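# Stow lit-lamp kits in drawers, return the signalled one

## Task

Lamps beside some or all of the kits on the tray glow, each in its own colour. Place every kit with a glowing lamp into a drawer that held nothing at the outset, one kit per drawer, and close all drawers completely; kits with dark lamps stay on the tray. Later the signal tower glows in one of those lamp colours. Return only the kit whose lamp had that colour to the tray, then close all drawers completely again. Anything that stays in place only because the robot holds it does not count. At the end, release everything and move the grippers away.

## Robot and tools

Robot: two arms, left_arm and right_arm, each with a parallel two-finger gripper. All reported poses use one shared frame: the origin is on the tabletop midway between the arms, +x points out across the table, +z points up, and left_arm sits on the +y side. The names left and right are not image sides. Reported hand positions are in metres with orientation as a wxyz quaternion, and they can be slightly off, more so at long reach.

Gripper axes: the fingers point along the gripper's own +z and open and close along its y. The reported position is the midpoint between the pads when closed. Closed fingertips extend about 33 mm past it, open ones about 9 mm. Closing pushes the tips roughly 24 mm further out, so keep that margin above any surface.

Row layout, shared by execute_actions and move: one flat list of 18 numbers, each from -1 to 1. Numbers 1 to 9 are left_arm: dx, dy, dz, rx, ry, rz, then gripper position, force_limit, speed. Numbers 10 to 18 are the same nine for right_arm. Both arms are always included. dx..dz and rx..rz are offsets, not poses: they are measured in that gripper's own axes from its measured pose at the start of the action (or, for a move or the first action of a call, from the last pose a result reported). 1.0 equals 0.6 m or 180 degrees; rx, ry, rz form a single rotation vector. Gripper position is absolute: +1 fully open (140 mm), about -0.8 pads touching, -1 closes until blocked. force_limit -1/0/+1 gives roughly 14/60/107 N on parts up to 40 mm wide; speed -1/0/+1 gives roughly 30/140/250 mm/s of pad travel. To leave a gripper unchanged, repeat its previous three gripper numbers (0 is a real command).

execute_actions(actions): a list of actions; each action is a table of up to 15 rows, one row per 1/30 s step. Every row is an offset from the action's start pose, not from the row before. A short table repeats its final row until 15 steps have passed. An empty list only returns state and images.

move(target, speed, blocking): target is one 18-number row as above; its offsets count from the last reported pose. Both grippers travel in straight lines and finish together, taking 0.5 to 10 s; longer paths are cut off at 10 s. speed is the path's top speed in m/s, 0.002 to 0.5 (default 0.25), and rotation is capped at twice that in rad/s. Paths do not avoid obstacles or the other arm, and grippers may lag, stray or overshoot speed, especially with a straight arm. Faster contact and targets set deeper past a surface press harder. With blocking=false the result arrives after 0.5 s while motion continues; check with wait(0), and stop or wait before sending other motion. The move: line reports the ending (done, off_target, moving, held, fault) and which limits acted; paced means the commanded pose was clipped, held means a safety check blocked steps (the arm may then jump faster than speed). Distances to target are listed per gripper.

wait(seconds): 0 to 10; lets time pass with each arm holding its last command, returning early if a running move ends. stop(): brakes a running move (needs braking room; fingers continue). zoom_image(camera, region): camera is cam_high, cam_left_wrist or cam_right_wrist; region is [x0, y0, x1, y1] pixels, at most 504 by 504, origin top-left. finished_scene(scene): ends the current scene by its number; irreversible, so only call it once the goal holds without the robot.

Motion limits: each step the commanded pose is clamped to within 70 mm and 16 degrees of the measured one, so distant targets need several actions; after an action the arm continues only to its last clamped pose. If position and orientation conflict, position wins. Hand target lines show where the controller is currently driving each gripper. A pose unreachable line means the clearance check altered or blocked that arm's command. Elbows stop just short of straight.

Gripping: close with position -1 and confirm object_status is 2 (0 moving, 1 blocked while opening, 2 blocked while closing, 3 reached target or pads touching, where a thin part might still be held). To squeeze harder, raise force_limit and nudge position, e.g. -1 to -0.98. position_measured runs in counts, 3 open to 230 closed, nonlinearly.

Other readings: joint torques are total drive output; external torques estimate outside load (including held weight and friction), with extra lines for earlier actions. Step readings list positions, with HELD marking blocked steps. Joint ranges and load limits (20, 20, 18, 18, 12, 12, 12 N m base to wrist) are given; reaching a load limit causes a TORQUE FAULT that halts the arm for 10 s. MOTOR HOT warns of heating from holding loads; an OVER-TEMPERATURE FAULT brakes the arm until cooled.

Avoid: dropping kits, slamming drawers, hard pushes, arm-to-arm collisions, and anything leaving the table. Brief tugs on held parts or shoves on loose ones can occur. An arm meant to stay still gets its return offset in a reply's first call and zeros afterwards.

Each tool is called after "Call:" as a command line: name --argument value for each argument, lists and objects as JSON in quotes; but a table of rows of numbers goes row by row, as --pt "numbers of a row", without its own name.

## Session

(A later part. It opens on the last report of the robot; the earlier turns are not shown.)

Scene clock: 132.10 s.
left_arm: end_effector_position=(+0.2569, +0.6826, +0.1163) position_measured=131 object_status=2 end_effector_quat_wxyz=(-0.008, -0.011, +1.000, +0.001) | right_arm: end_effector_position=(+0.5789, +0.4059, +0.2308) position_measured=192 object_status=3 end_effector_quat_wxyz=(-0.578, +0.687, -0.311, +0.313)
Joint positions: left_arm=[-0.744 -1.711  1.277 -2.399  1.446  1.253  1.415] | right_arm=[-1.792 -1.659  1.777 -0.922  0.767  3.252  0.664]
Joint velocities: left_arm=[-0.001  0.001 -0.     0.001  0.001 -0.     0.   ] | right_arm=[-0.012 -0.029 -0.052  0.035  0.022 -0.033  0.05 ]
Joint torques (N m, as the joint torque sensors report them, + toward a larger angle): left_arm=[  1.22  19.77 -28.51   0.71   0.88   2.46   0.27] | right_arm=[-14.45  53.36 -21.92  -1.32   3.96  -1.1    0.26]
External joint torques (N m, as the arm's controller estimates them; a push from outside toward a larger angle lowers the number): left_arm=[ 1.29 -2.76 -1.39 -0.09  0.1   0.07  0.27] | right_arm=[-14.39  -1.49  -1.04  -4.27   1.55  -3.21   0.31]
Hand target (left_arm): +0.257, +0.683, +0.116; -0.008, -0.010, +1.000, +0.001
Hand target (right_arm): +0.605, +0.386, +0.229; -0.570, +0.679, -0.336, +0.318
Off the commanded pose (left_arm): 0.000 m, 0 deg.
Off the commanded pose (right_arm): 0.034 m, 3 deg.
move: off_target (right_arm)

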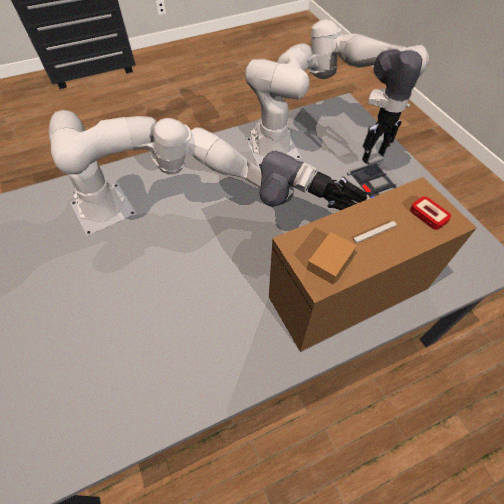

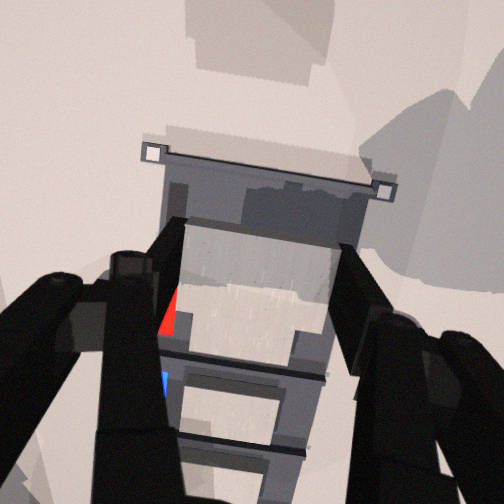

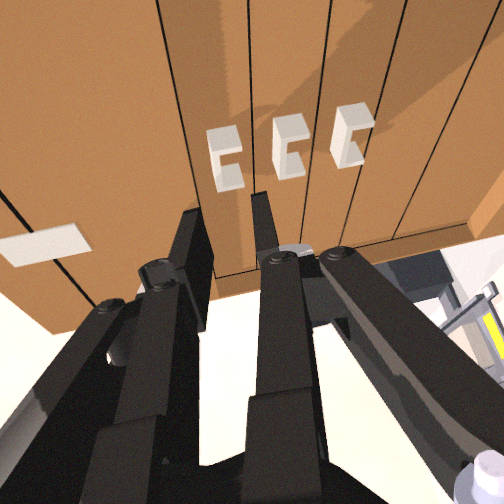

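Call:
move --target '[0,0,0,0,0,0,-1,-0.2,-0.5,0.024,0.018,-0.08,0,0,0,-0.5,0,0]' --speed 0.05

Call:
move --target '[0,0,0,0,0,0,-1,-0.2,-0.5,0.024,-0.005,0.03,0,0,0,-0.5,0,0]' --speed 0.03

Scene clock: 138.63 s.
left_arm: end_effector_position=(+0.2569, +0.6826, +0.1163) position_measured=131 object_status=2 end_effector_quat_wxyz=(-0.008, -0.011, +1.000, +0.001) | right_arm: end_effector_position=(+0.5492, +0.3632, +0.2242) position_measured=192 object_status=3 end_effector_quat_wxyz=(-0.577, +0.687, -0.315, +0.311)
Joint positions: left_arm=[-0.744 -1.711  1.277 -2.399  1.446  1.253  1.415] | right_arm=[-1.627 -1.439  2.045 -1.334  0.607  3.497  0.575]
Joint velocities: left_arm=[-0.    -0.001  0.     0.001  0.001 -0.002  0.001] | right_arm=[-0.001  0.003  0.001 -0.006 -0.019  0.013 -0.001]
Joint torques (N m, as the joint torque sensors report them, + toward a larger angle): left_arm=[  0.51  19.58 -28.09   0.55   0.59   2.42   0.12] | right_arm=[ -0.75  48.98 -21.85   7.34   1.44   2.45  -0.09]
External joint torques (N m, as the arm's controller estimates them; a push from outside toward a larger angle lowers the number): left_arm=[ 0.58 -2.9  -0.98 -0.2  -0.18  0.05  0.12] | right_arm=[-0.66 -0.55  2.96 -1.55 -1.02  0.16 -0.04]
Hand target (left_arm): +0.257, +0.683, +0.116; -0.008, -0.011, +1.000, +0.001
Hand target (right_arm): +0.548, +0.363, +0.224; -0.576, +0.688, -0.312, +0.312
Off the commanded pose (left_arm): 0.000 m, 0 deg.
Off the commanded pose (right_arm): 0.004 m, 0 deg.
move: off_target (right_arm)

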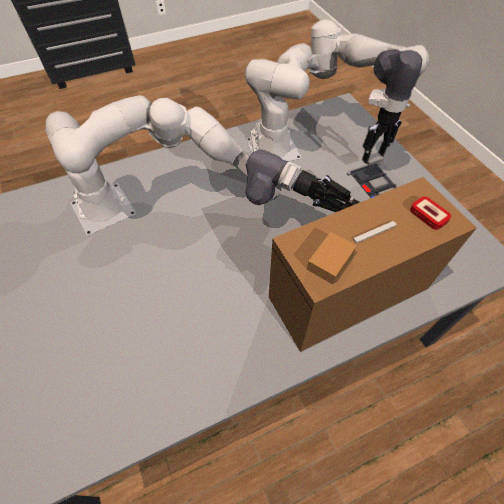

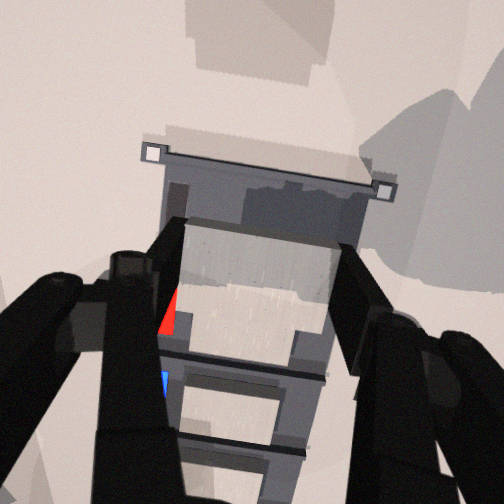

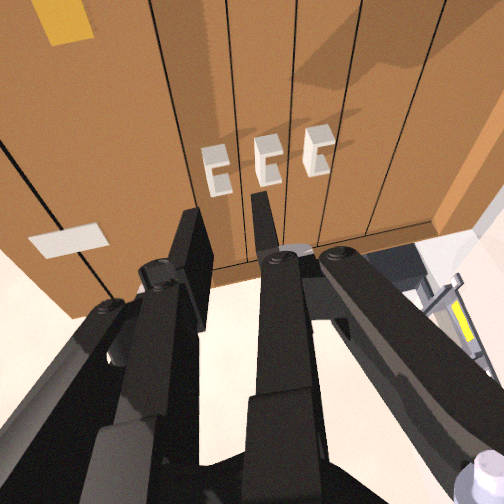

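Scene clock: 139.70 s.
left_arm: end_effector_position=(+0.2569, +0.6826, +0.1163) position_measured=131 object_status=2 end_effector_quat_wxyz=(-0.008, -0.011, +1.000, +0.001) | right_arm: end_effector_position=(+0.5727, +0.3628, +0.2294) position_measured=192 object_status=3 end_effector_quat_wxyz=(-0.579, +0.685, -0.315, +0.312)
Joint positions: left_arm=[-0.744 -1.711  1.277 -2.399  1.446  1.253  1.415] | right_arm=[-1.699 -1.452  2.046 -1.252  0.593  3.483  0.575]
Joint velocities: left_arm=[ 0.    -0.    -0.002 -0.     0.001  0.    -0.   ] | right_arm=[ 0.002 -0.001  0.001  0.012  0.    -0.005  0.001]
Joint torques (N m, as the joint torque sensors report them, + toward a larger angle): left_arm=[  0.24  20.61 -29.19   0.48   0.52   2.32   0.03] | right_arm=[ -1.54  48.61 -20.73   9.96   1.45   1.86   0.02]
External joint torques (N m, as the arm's controller estimates them; a push from outside toward a larger angle lowers the number): left_arm=[ 0.12 -1.86 -2.04 -0.38 -0.26 -0.06  0.03] | right_arm=[-1.73 -2.6   3.11  0.61 -0.99 -0.44  0.07]
Hand target (left_arm): +0.257, +0.683, +0.116; -0.008, -0.011, +1.000, +0.001
Hand target (right_arm): +0.572, +0.363, +0.226; -0.577, +0.687, -0.314, +0.312
Off the commanded pose (left_arm): 0.000 m, 0 deg.
Off the commanded pose (right_arm): 0.004 m, 0 deg.
move: off_target (right_arm)

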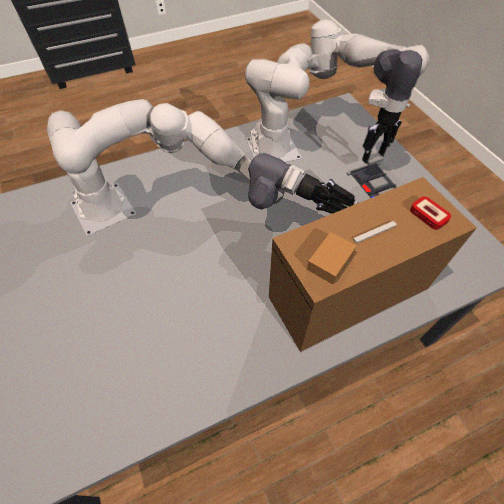

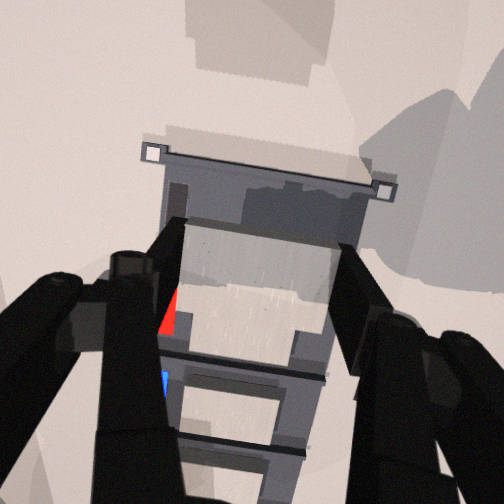

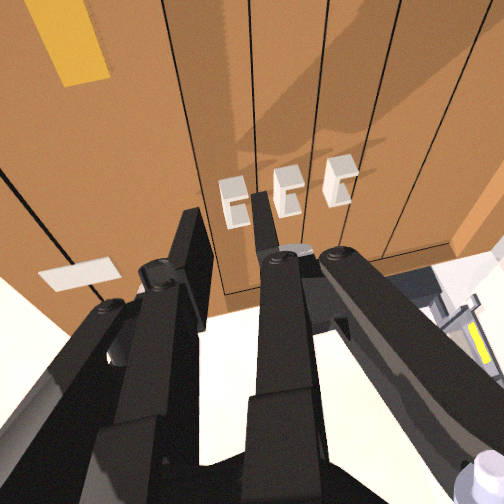

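Call:
move --target '[0,0,0,0,0,0,-1,-0.2,-0.5,0.005,0.014,0.02,0,0,0,-0.5,0,0]' --speed 0.02

Call:
zoom_image --camera "cam_right_wrist" --region '[150, 130, 380, 300]'

Scene clock: 143.80 s.
left_arm: end_effector_position=(+0.2569, +0.6826, +0.1163) position_measured=131 object_status=2 end_effector_quat_wxyz=(-0.008, -0.011, +1.000, +0.001) | right_arm: end_effector_position=(+0.5788, +0.3700, +0.2214) position_measured=192 object_status=3 end_effector_quat_wxyz=(-0.580, +0.686, -0.309, +0.312)
Joint positions: left_arm=[-0.744 -1.711  1.277 -2.399  1.446  1.253  1.415] | right_arm=[-1.734 -1.504  2.021 -1.171  0.622  3.461  0.575]
Joint velocities: left_arm=[ 0.     0.     0.001  0.    -0.001  0.001 -0.   ] | right_arm=[-0.001 -0.006 -0.004  0.016  0.023 -0.011 -0.001]
Joint torques (N m, as the joint torque sensors report them, + toward a larger angle): left_arm=[  0.65  20.62 -28.02   0.93   0.62   2.37   0.13] | right_arm=[ -3.48  48.88 -23.08   9.33   3.34   1.37   0.28]
External joint torques (N m, as the arm's controller estimates them; a push from outside toward a larger angle lowers the number): left_arm=[ 0.63 -1.83 -0.97  0.13 -0.15  0.    0.13] | right_arm=[-3.56 -3.43  0.06  0.71  0.89 -0.91  0.34]
Hand target (left_arm): +0.257, +0.683, +0.116; -0.008, -0.011, +1.000, +0.001
Hand target (right_arm): +0.584, +0.367, +0.220; -0.579, +0.684, -0.315, +0.312
Off the commanded pose (left_arm): 0.000 m, 0 deg.
Off the commanded pose (right_arm): 0.006 m, 1 deg.
move: off_target (right_arm)

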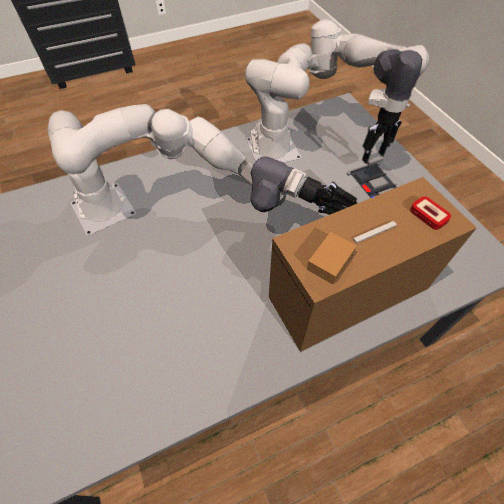

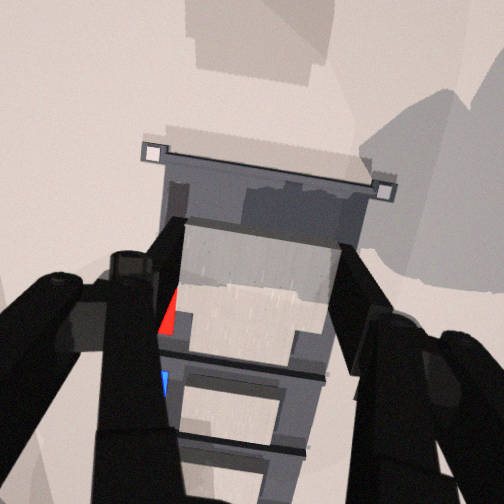

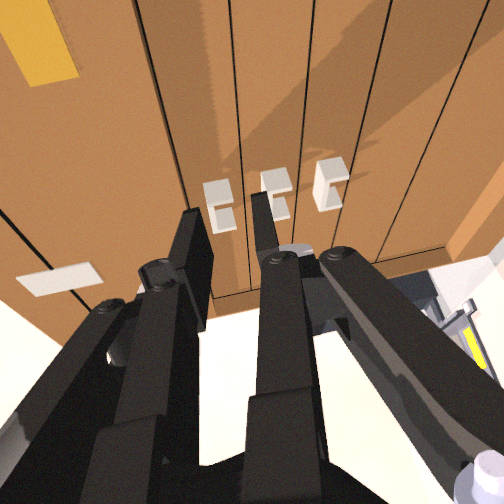

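Region (150, 130, 380, 300) of cam_right_wrist's 504x504 image, scaled by 2.191, with more detail than that image has; it fills the top 373 rows of this view, and the rest is white.

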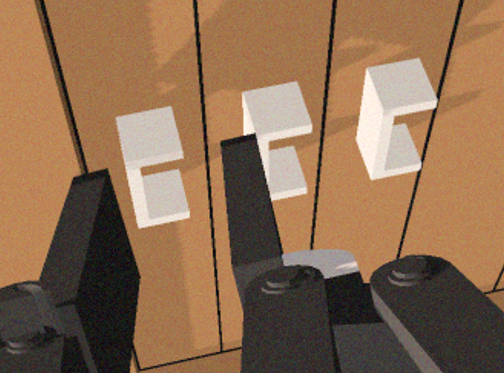

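Call:
move --target '[0,0,0,0,0,0,-1,-0.2,-0.5,-0.004,-0.006,-0.017,0,0,0,-0.62,0,0]' --speed 0.02

Call:
zoom_image --camera "cam_right_wrist" --region '[150, 130, 380, 300]'

Scene clock: 148.23 s.
left_arm: end_effector_position=(+0.2569, +0.6826, +0.1163) position_measured=131 object_status=2 end_effector_quat_wxyz=(-0.008, -0.011, +1.000, +0.001) | right_arm: end_effector_position=(+0.5713, +0.3651, +0.2262) position_measured=208 object_status=3 end_effector_quat_wxyz=(-0.581, +0.685, -0.312, +0.311)
Joint positions: left_arm=[-0.744 -1.711  1.277 -2.399  1.446  1.253  1.415] | right_arm=[-1.701 -1.466  2.042 -1.239  0.602  3.485  0.575]
Joint velocities: left_arm=[-0.    -0.001 -0.     0.    -0.     0.001 -0.001] | right_arm=[-0.001  0.004  0.001 -0.011 -0.015  0.01  -0.001]
Joint torques (N m, as the joint torque sensors report them, + toward a larger angle): left_arm=[  0.29  20.65 -28.69   0.75   0.65   2.31  -0.04] | right_arm=[  0.8   50.99 -21.     6.69   1.53   2.51  -0.14]
External joint torques (N m, as the arm's controller estimates them; a push from outside toward a larger angle lowers the number): left_arm=[ 0.25 -1.86 -1.49 -0.09 -0.13 -0.07 -0.04] | right_arm=[ 1.06  0.    2.63 -2.29 -0.92  0.26 -0.09]
Hand target (left_arm): +0.257, +0.683, +0.116; -0.008, -0.011, +1.000, +0.001
Hand target (right_arm): +0.569, +0.366, +0.226; -0.580, +0.686, -0.309, +0.312
Off the commanded pose (left_arm): 0.000 m, 0 deg.
Off the commanded pose (right_arm): 0.002 m, 0 deg.
move: done

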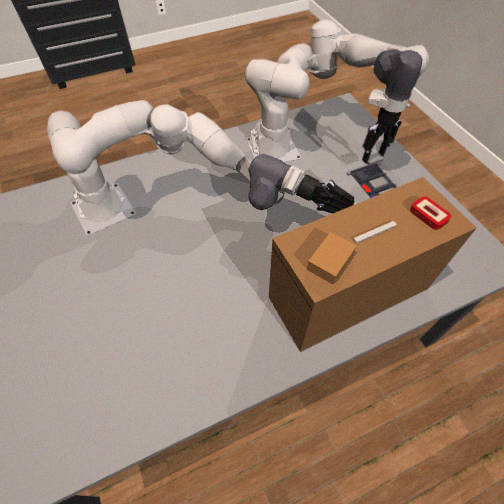

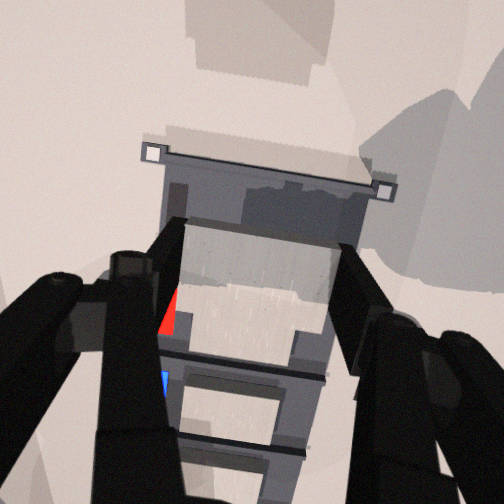

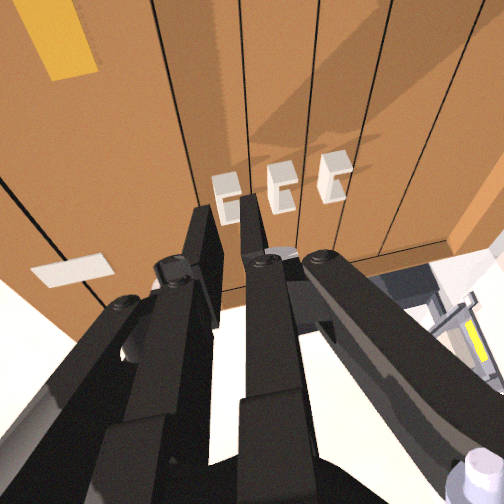

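Region (150, 130, 380, 300) of cam_right_wrist's 504x504 image, scaled by 2.191, with more detail than that image has; it fills the top 373 rows of this view, and the rest is white.

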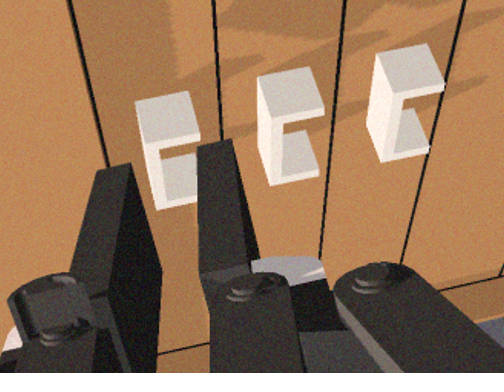

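Call:
move --target '[0,0,0,0,0,0,-1,-0.2,-0.5,0.012,-0.002,0.032,0,0,0,-0.62,0,0]' --speed 0.02

Call:
zoom_image --camera "cam_right_wrist" --region '[150, 130, 380, 300]'

Scene clock: 151.80 s.
left_arm: end_effector_position=(+0.2569, +0.6826, +0.1163) position_measured=131 object_status=2 end_effector_quat_wxyz=(-0.008, -0.011, +1.000, +0.001) | right_arm: end_effector_position=(+0.5797, +0.3792, +0.2266) position_measured=208 object_status=3 end_effector_quat_wxyz=(-0.585, +0.687, -0.303, +0.308)
Joint positions: left_arm=[-0.744 -1.711  1.277 -2.399  1.446  1.253  1.415] | right_arm=[-1.762 -1.515  2.014 -1.115  0.619  3.447  0.575]
Joint velocities: left_arm=[-0.001 -0.     0.002  0.    -0.     0.    -0.   ] | right_arm=[-0.005 -0.011 -0.009  0.022  0.016 -0.014  0.001]
Joint torques (N m, as the joint torque sensors report them, + toward a larger angle): left_arm=[  0.03  19.75 -28.1    0.34   0.61   2.31   0.02] | right_arm=[ -7.2   50.14 -23.04   8.76   3.58   0.66   0.29]
External joint torques (N m, as the arm's controller estimates them; a push from outside toward a larger angle lowers the number): left_arm=[ 0.08 -2.72 -1.02 -0.39 -0.15 -0.07  0.02] | right_arm=[-7.18 -2.61 -0.84  0.24  1.15 -1.58  0.35]
Hand target (left_arm): +0.257, +0.683, +0.116; -0.008, -0.011, +1.000, +0.001
Hand target (right_arm): +0.591, +0.371, +0.226; -0.581, +0.684, -0.312, +0.311
Off the commanded pose (left_arm): 0.000 m, 0 deg.
Off the commanded pose (right_arm): 0.014 m, 1 deg.
move: off_target (right_arm)

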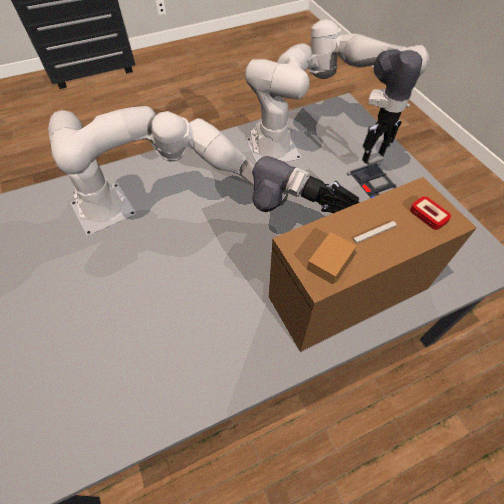

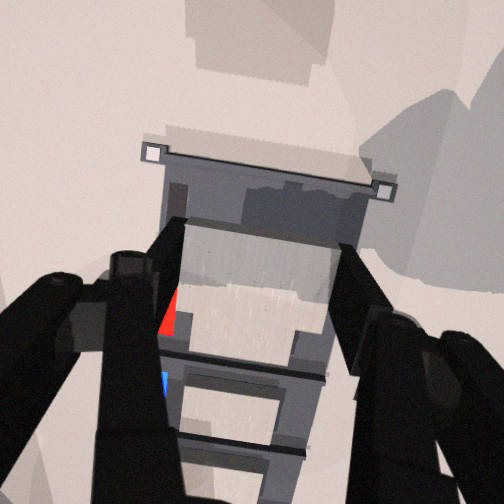

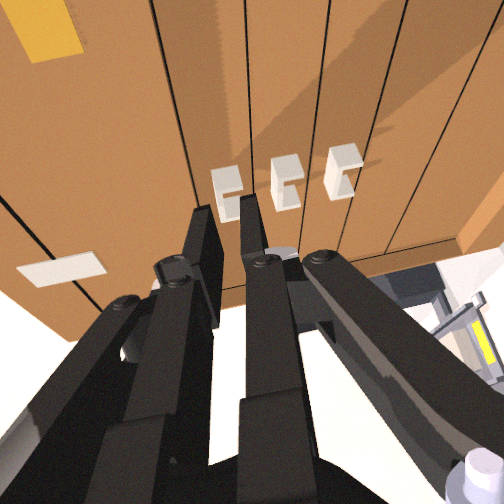

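Region (150, 130, 380, 300) of cam_right_wrist's 504x504 image, scaled by 2.191, with more detail than that image has; it fills the top 373 rows of this view, and the rest is white.

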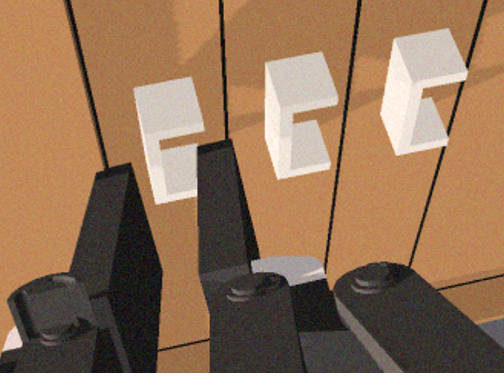

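Call:
move --target '[0,0,0,0,0,0,-1,-0.2,-0.5,0.025,0,-0.024,0,0,0,-0.62,0,0]' --speed 0.02

Call:
move --target '[0,0,0,0,0,0,-1,-0.2,-0.5,0,0,0,0,0,0,-1,0,-0.5]'

Call:
zoom_image --camera "cam_right_wrist" --region '[150, 130, 380, 300]'

Scene clock: 156.73 s.
left_arm: end_effector_position=(+0.2569, +0.6826, +0.1163) position_measured=131 object_status=2 end_effector_quat_wxyz=(-0.008, -0.011, +1.000, +0.001) | right_arm: end_effector_position=(+0.5788, +0.3582, +0.2285) position_measured=208 object_status=3 end_effector_quat_wxyz=(-0.584, +0.686, -0.305, +0.308)
Joint positions: left_arm=[-0.744 -1.711  1.277 -2.399  1.446  1.253  1.415] | right_arm=[-1.737 -1.424  2.094 -1.256  0.529  3.537  0.574]
Joint velocities: left_arm=[-0.     0.001 -0.     0.001 -0.     0.    -0.001] | right_arm=[-0.     0.005  0.001 -0.014 -0.019  0.018  0.   ]
Joint torques (N m, as the joint torque sensors report them, + toward a larger angle): left_arm=[  0.52  20.63 -28.53   0.78   0.62   2.28   0.07] | right_arm=[  0.02  50.49 -20.29   8.89   1.58   2.42  -0.05]
External joint torques (N m, as the arm's controller estimates them; a push from outside toward a larger angle lowers the number): left_arm=[ 0.56 -1.9  -1.4  -0.02 -0.16 -0.1   0.07] | right_arm=[ 0.08 -0.83  2.65 -1.57 -0.88  0.15  0.  ]
Hand target (left_arm): +0.257, +0.683, +0.116; -0.008, -0.011, +1.000, +0.001
Hand target (right_arm): +0.578, +0.359, +0.228; -0.584, +0.687, -0.303, +0.308
Off the commanded pose (left_arm): 0.000 m, 0 deg.
Off the commanded pose (right_arm): 0.001 m, 0 deg.
move: done

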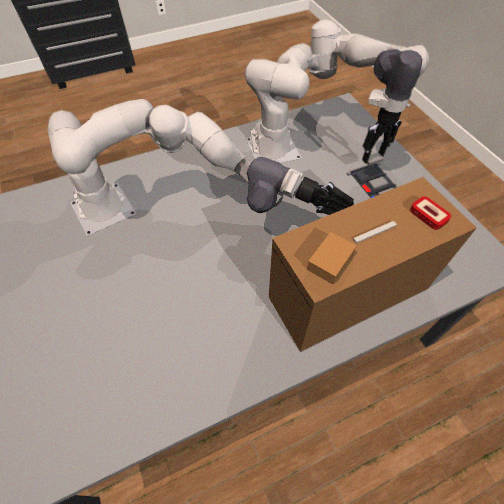

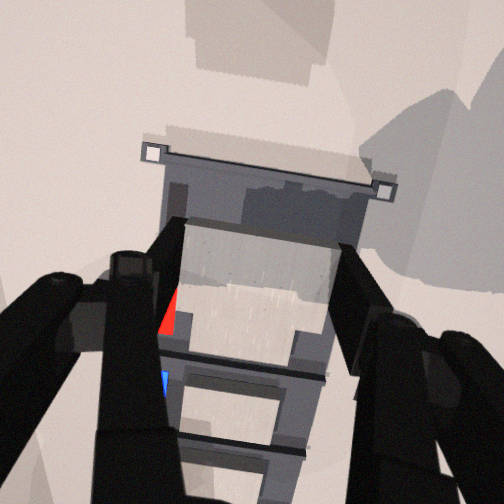

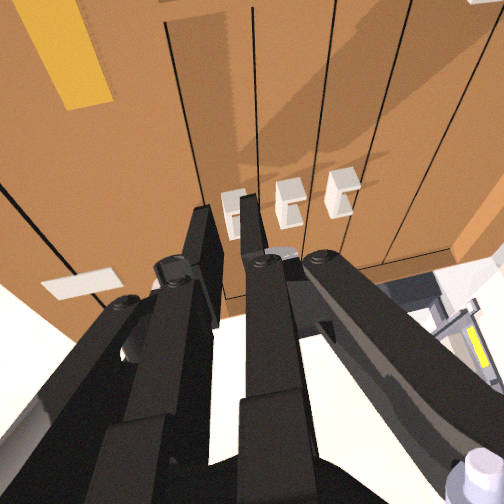

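Scene clock: 157.23 s.
left_arm: end_effector_position=(+0.2569, +0.6826, +0.1163) position_measured=131 object_status=2 end_effector_quat_wxyz=(-0.008, -0.011, +1.000, +0.001) | right_arm: end_effector_position=(+0.5788, +0.3582, +0.2285) position_measured=233 object_status=3 end_effector_quat_wxyz=(-0.584, +0.686, -0.305, +0.308)
Joint positions: left_arm=[-0.744 -1.711  1.277 -2.399  1.446  1.253  1.415] | right_arm=[-1.737 -1.424  2.094 -1.256  0.529  3.537  0.574]
Joint velocities: left_arm=[-0.     0.     0.001 -0.    -0.001 -0.    -0.001] | right_arm=[ 0.     0.    -0.001 -0.001  0.002 -0.    -0.001]
Joint torques (N m, as the joint torque sensors report them, + toward a larger angle): left_arm=[ -0.08  19.81 -28.42   1.58   0.52   2.39   0.16] | right_arm=[ -0.44  49.6  -21.22  10.22   2.42   2.15   0.05]
External joint torques (N m, as the arm's controller estimates them; a push from outside toward a larger angle lowers the number): left_arm=[-0.02 -2.67 -1.34  0.83 -0.24  0.01  0.16] | right_arm=[-0.5  -1.82  1.74 -0.24 -0.05 -0.13  0.1 ]
Hand target (left_arm): +0.257, +0.683, +0.116; -0.008, -0.011, +1.000, +0.001
Hand target (right_arm): +0.579, +0.358, +0.228; -0.584, +0.686, -0.305, +0.308
Off the commanded pose (left_arm): 0.000 m, 0 deg.
Off the commanded pose (right_arm): 0.000 m, 0 deg.
move: done

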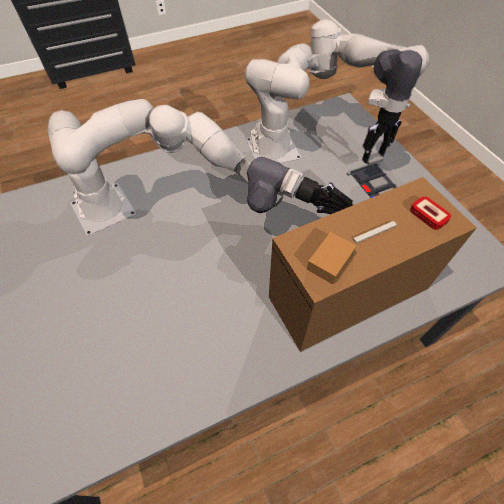

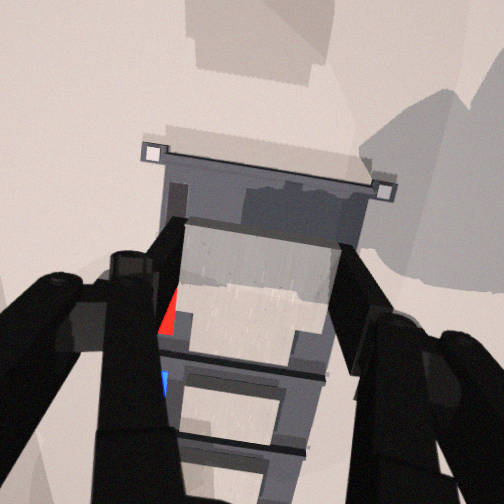

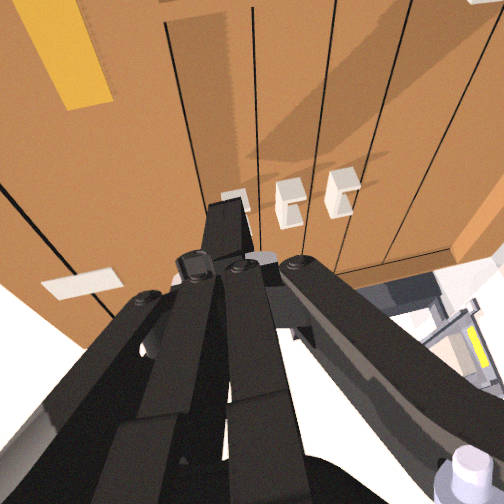

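Region (150, 130, 380, 300) of cam_right_wrist's 504x504 image, scaled by 2.191, with more detail than that image has; it fills the top 373 rows of this view, and the rest is white.

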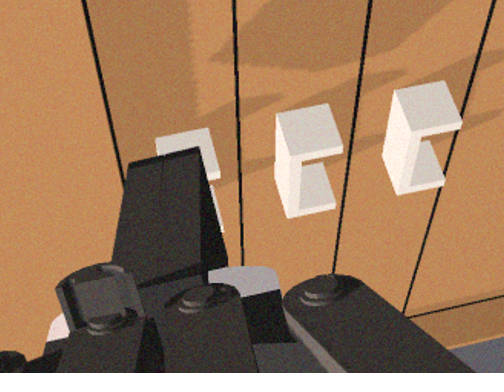

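Call:
zoom_image --camera "cam_right_wrist" --region '[265, 155, 375, 245]'

Region (265, 155, 375, 245) of cam_right_wrist's 504x504 image, scaled by 4.582, with more detail than that image has; it fills the top 412 rows of this view, and the rest is white.

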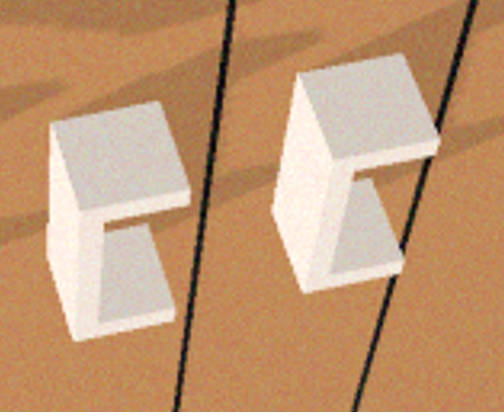

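Call:
move --target '[0,0,0,0,0,0,-1,-0.2,-0.5,0.193,-0.017,-0.325,-0.246,0.054,-0.387,0.1,0,0]' --speed 0.2

Scene clock: 185.27 s.
left_arm: end_effector_position=(+0.2569, +0.6826, +0.1163) position_measured=131 object_status=2 end_effector_quat_wxyz=(-0.008, -0.011, +1.000, +0.001) | right_arm: end_effector_position=(+0.4978, +0.1467, +0.2635) position_measured=117 object_status=3 end_effector_quat_wxyz=(-0.004, +0.868, -0.006, +0.497)
Joint positions: left_arm=[-0.744 -1.711  1.277 -2.399  1.446  1.253  1.415] | right_arm=[-1.201 -0.736  1.905 -1.914 -0.529  2.682  0.022]
Joint velocities: left_arm=[-0.     0.001  0.001  0.002  0.002 -0.     0.001] | right_arm=[ 0.     0.002  0.001  0.001 -0.005 -0.012 -0.018]
Joint torques (N m, as the joint torque sensors report them, + toward a larger angle): left_arm=[ -0.3   20.24 -27.62   1.26   0.42   2.36   0.08] | right_arm=[ -1.42  31.59 -18.38  18.43   0.25   0.77  -0.16]
External joint torques (N m, as the arm's controller estimates them; a push from outside toward a larger angle lowers the number): left_arm=[-0.33 -2.26 -0.46  0.44 -0.37 -0.02  0.08] | right_arm=[-1.4   0.88  2.25  0.14 -0.97 -0.49 -0.18]
Hand target (left_arm): +0.257, +0.683, +0.116; -0.008, -0.011, +1.000, +0.001
Hand target (right_arm): +0.498, +0.146, +0.263; +0.001, +0.868, -0.000, +0.497
Off the commanded pose (left_arm): 0.000 m, 0 deg.
Off the commanded pose (right_arm): 0.009 m, 1 deg.
move: off_target (right_arm)

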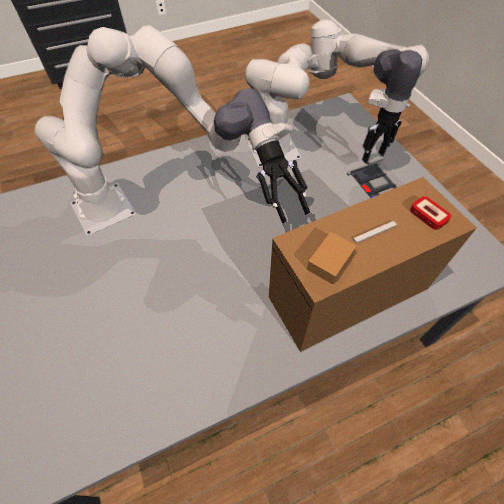

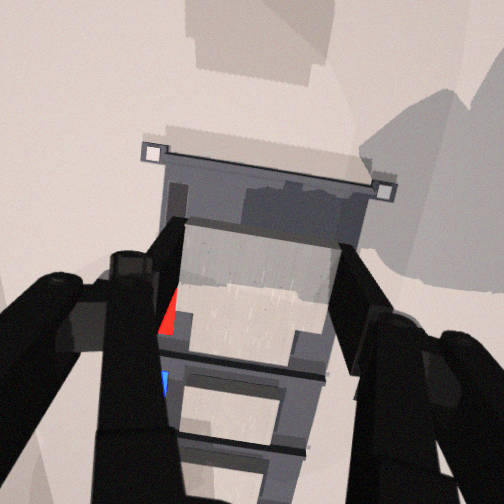

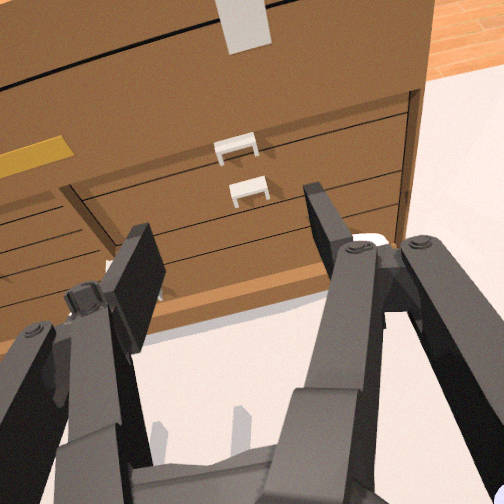

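Call:
move --target '[0,0,0,0,0,0,-1,-0.2,-0.5,0.028,0.017,0.117,0,0,0,0.0,0,0]' --speed 0.1

Scene clock: 196.37 s.
left_arm: end_effector_position=(+0.2569, +0.6826, +0.1163) position_measured=131 object_status=2 end_effector_quat_wxyz=(-0.008, -0.011, +1.000, +0.001) | right_arm: end_effector_position=(+0.5670, +0.1360, +0.2453) position_measured=129 object_status=3 end_effector_quat_wxyz=(-0.006, +0.867, -0.012, +0.498)
Joint positions: left_arm=[-0.744 -1.711  1.277 -2.399  1.446  1.253  1.415] | right_arm=[-1.427 -0.787  2.007 -1.817 -0.529  2.766  0.003]
Joint velocities: left_arm=[ 0.    -0.001 -0.     0.    -0.     0.    -0.   ] | right_arm=[ 0.     0.    -0.     0.001 -0.001  0.003 -0.002]
Joint torques (N m, as the joint torque sensors report them, + toward a larger angle): left_arm=[  0.65  19.87 -28.6    0.7    0.52   2.31   0.07] | right_arm=[ -2.31  34.33 -18.39  19.5    0.49   1.54  -0.2 ]
External joint torques (N m, as the arm's controller estimates them; a push from outside toward a larger angle lowers the number): left_arm=[ 0.63 -2.58 -1.51 -0.12 -0.26 -0.07  0.07] | right_arm=[-2.37 -1.21  2.22  1.51 -0.94  0.22 -0.22]
Hand target (left_arm): +0.257, +0.683, +0.116; -0.008, -0.011, +1.000, +0.001
Hand target (right_arm): +0.567, +0.138, +0.245; -0.005, +0.867, -0.007, +0.498
Off the commanded pose (left_arm): 0.000 m, 0 deg.
Off the commanded pose (right_arm): 0.003 m, 1 deg.
move: done

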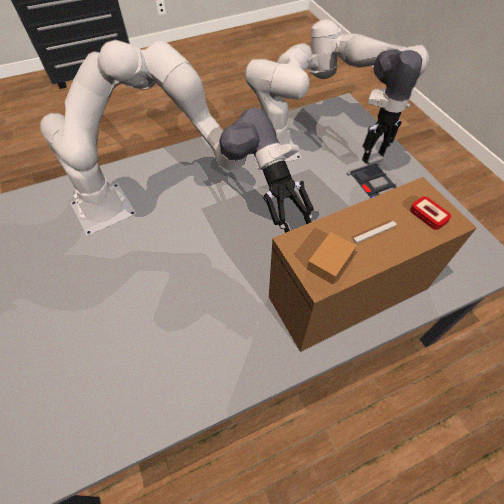

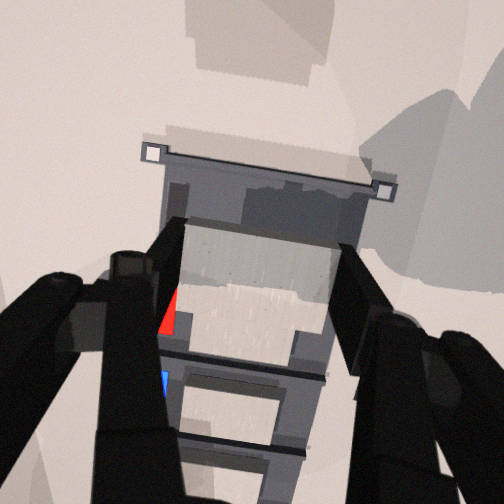

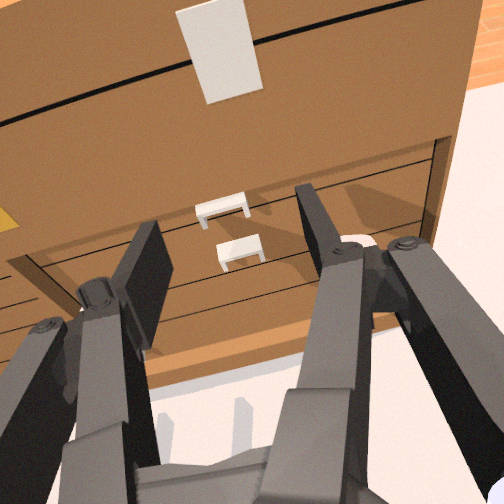

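Call:
move --target '[0,0,0,0,0,0,-1,-0.2,-0.5,-0.013,0,0.075,0,0,0,0.0,0,0]' --speed 0.04

Scene clock: 199.80 s.
left_arm: end_effector_position=(+0.2569, +0.6826, +0.1163) position_measured=131 object_status=2 end_effector_quat_wxyz=(-0.008, -0.011, +1.000, +0.001) | right_arm: end_effector_position=(+0.5997, +0.1376, +0.2188) position_measured=129 object_status=3 end_effector_quat_wxyz=(-0.004, +0.867, -0.010, +0.499)
Joint positions: left_arm=[-0.744 -1.711  1.277 -2.399  1.446  1.253  1.415] | right_arm=[-1.551 -0.857  2.076 -1.737 -0.517  2.804  0.002]
Joint velocities: left_arm=[ 0.     0.    -0.001  0.001 -0.     0.002 -0.   ] | right_arm=[-0.003 -0.     0.004  0.002 -0.    -0.    -0.   ]
Joint torques (N m, as the joint torque sensors report them, + toward a larger angle): left_arm=[  1.06  20.35 -28.11   0.77   0.53   2.33   0.11] | right_arm=[ -4.41  36.35 -19.16  18.95   2.28   1.91   0.26]
External joint torques (N m, as the arm's controller estimates them; a push from outside toward a larger angle lowers the number): left_arm=[ 1.   -2.13 -0.94 -0.07 -0.25 -0.05  0.11] | right_arm=[-4.63 -2.95  1.79  1.5   0.77  0.6   0.24]
Hand target (left_arm): +0.257, +0.683, +0.116; -0.008, -0.011, +1.000, +0.001
Hand target (right_arm): +0.602, +0.137, +0.218; -0.006, +0.867, -0.013, +0.498
Off the commanded pose (left_arm): 0.000 m, 0 deg.
Off the commanded pose (right_arm): 0.004 m, 0 deg.
move: off_target (right_arm)

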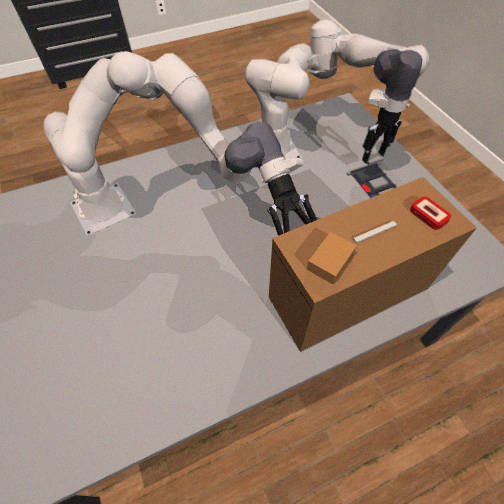

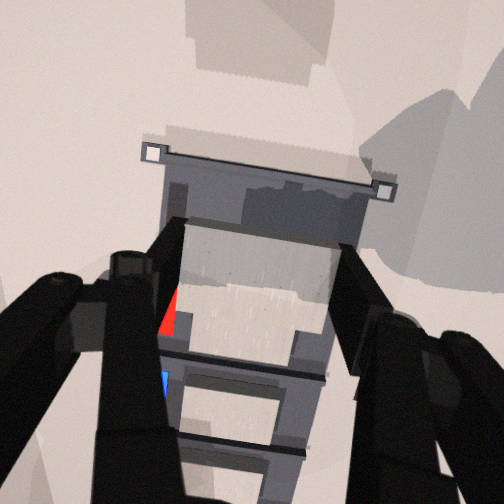

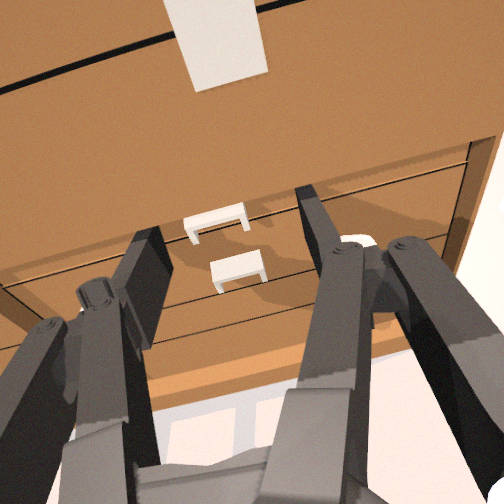

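Call:
move --target '[0,0,0,0,0,0,-1,-0.2,-0.5,0,-0.009,-0.008,0,0,0,-1,0,-0.8]' --speed 0.03

Scene clock: 201.93 s.
left_arm: end_effector_position=(+0.2569, +0.6826, +0.1163) position_measured=131 object_status=2 end_effector_quat_wxyz=(-0.008, -0.011, +1.000, +0.001) | right_arm: end_effector_position=(+0.5959, +0.1426, +0.2208) position_measured=193 object_status=2 end_effector_quat_wxyz=(-0.005, +0.867, -0.009, +0.499)
Joint positions: left_arm=[-0.744 -1.711  1.277 -2.399  1.446  1.253  1.415] | right_arm=[-1.546 -0.856  2.079 -1.729 -0.517  2.791  0.002]
Joint velocities: left_arm=[-0.001 -0.001 -0.     0.     0.    -0.     0.001] | right_arm=[-0.    -0.001  0.001  0.001  0.001 -0.001 -0.001]
Joint torques (N m, as the joint torque sensors report them, + toward a larger angle): left_arm=[ -0.2   19.92 -27.67   0.49   0.52   2.4    0.15] | right_arm=[ -0.68  39.52 -18.86  18.43   1.81   0.59   0.07]
External joint torques (N m, as the arm's controller estimates them; a push from outside toward a larger angle lowers the number): left_arm=[-0.17 -2.55 -0.56 -0.3  -0.25  0.02  0.15] | right_arm=[-0.58  0.12  2.17  1.    0.33 -0.68  0.05]
Hand target (left_arm): +0.257, +0.683, +0.116; -0.008, -0.011, +1.000, +0.001
Hand target (right_arm): +0.596, +0.143, +0.221; -0.004, +0.867, -0.010, +0.499
Off the commanded pose (left_arm): 0.000 m, 0 deg.
Off the commanded pose (right_arm): 0.001 m, 0 deg.
move: done

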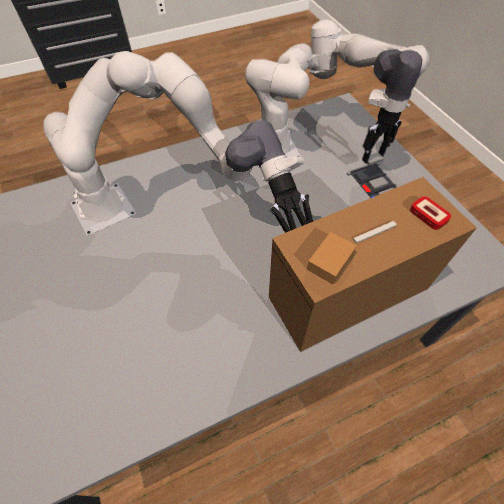

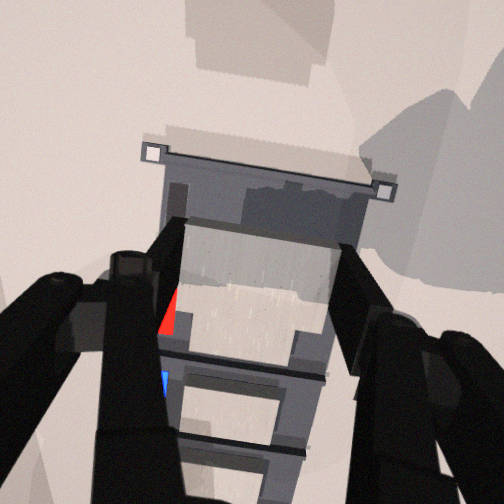

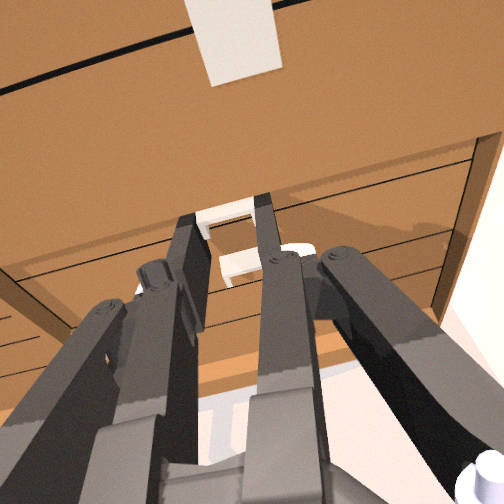

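Call:
move --target '[0,0,0,0,0,0,-1,-0.2,-0.5,-0.1,0,-0.173,0,0,0,-1,0,-0.8]' --speed 0.06

Scene clock: 205.63 s.
left_arm: end_effector_position=(+0.2569, +0.6826, +0.1163) position_measured=131 object_status=2 end_effector_quat_wxyz=(-0.008, -0.011, +1.000, +0.001) | right_arm: end_effector_position=(+0.4801, +0.1380, +0.2180) position_measured=193 object_status=2 end_effector_quat_wxyz=(+0.002, +0.867, -0.007, +0.499)
Joint positions: left_arm=[-0.744 -1.711  1.277 -2.399  1.446  1.253  1.415] | right_arm=[-1.159 -0.814  1.904 -1.984 -0.515  2.733  0.098]
Joint velocities: left_arm=[-0.001  0.    -0.001 -0.    -0.001 -0.001 -0.   ] | right_arm=[ 0.004  0.001 -0.002 -0.    -0.    -0.002  0.007]
Joint torques (N m, as the joint torque sensors report them, + toward a larger angle): left_arm=[  0.09  19.92 -27.83   1.34   0.57   2.46   0.1 ] | right_arm=[  3.07  30.71 -20.58  15.5    2.14   1.18   0.47]
External joint torques (N m, as the arm's controller estimates them; a push from outside toward a larger angle lowers the number): left_arm=[ 0.1  -2.58 -0.69  0.54 -0.21  0.08  0.1 ] | right_arm=[ 3.03  0.13  1.5  -0.83  0.88  0.12  0.44]
Hand target (left_arm): +0.257, +0.683, +0.116; -0.008, -0.011, +1.000, +0.001
Hand target (right_arm): +0.476, +0.141, +0.217; -0.003, +0.867, -0.009, +0.497
Off the commanded pose (left_arm): 0.000 m, 0 deg.
Off the commanded pose (right_arm): 0.008 m, 1 deg.
move: off_target (right_arm)

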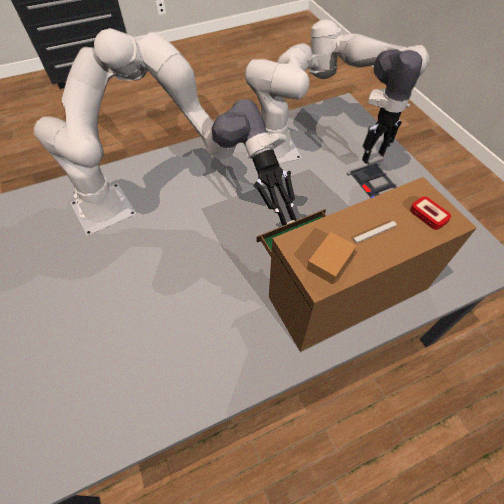

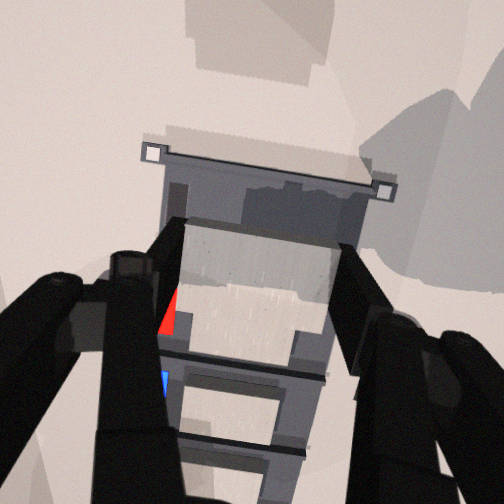

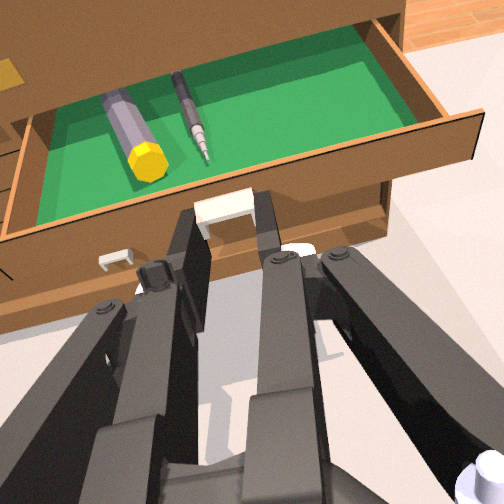

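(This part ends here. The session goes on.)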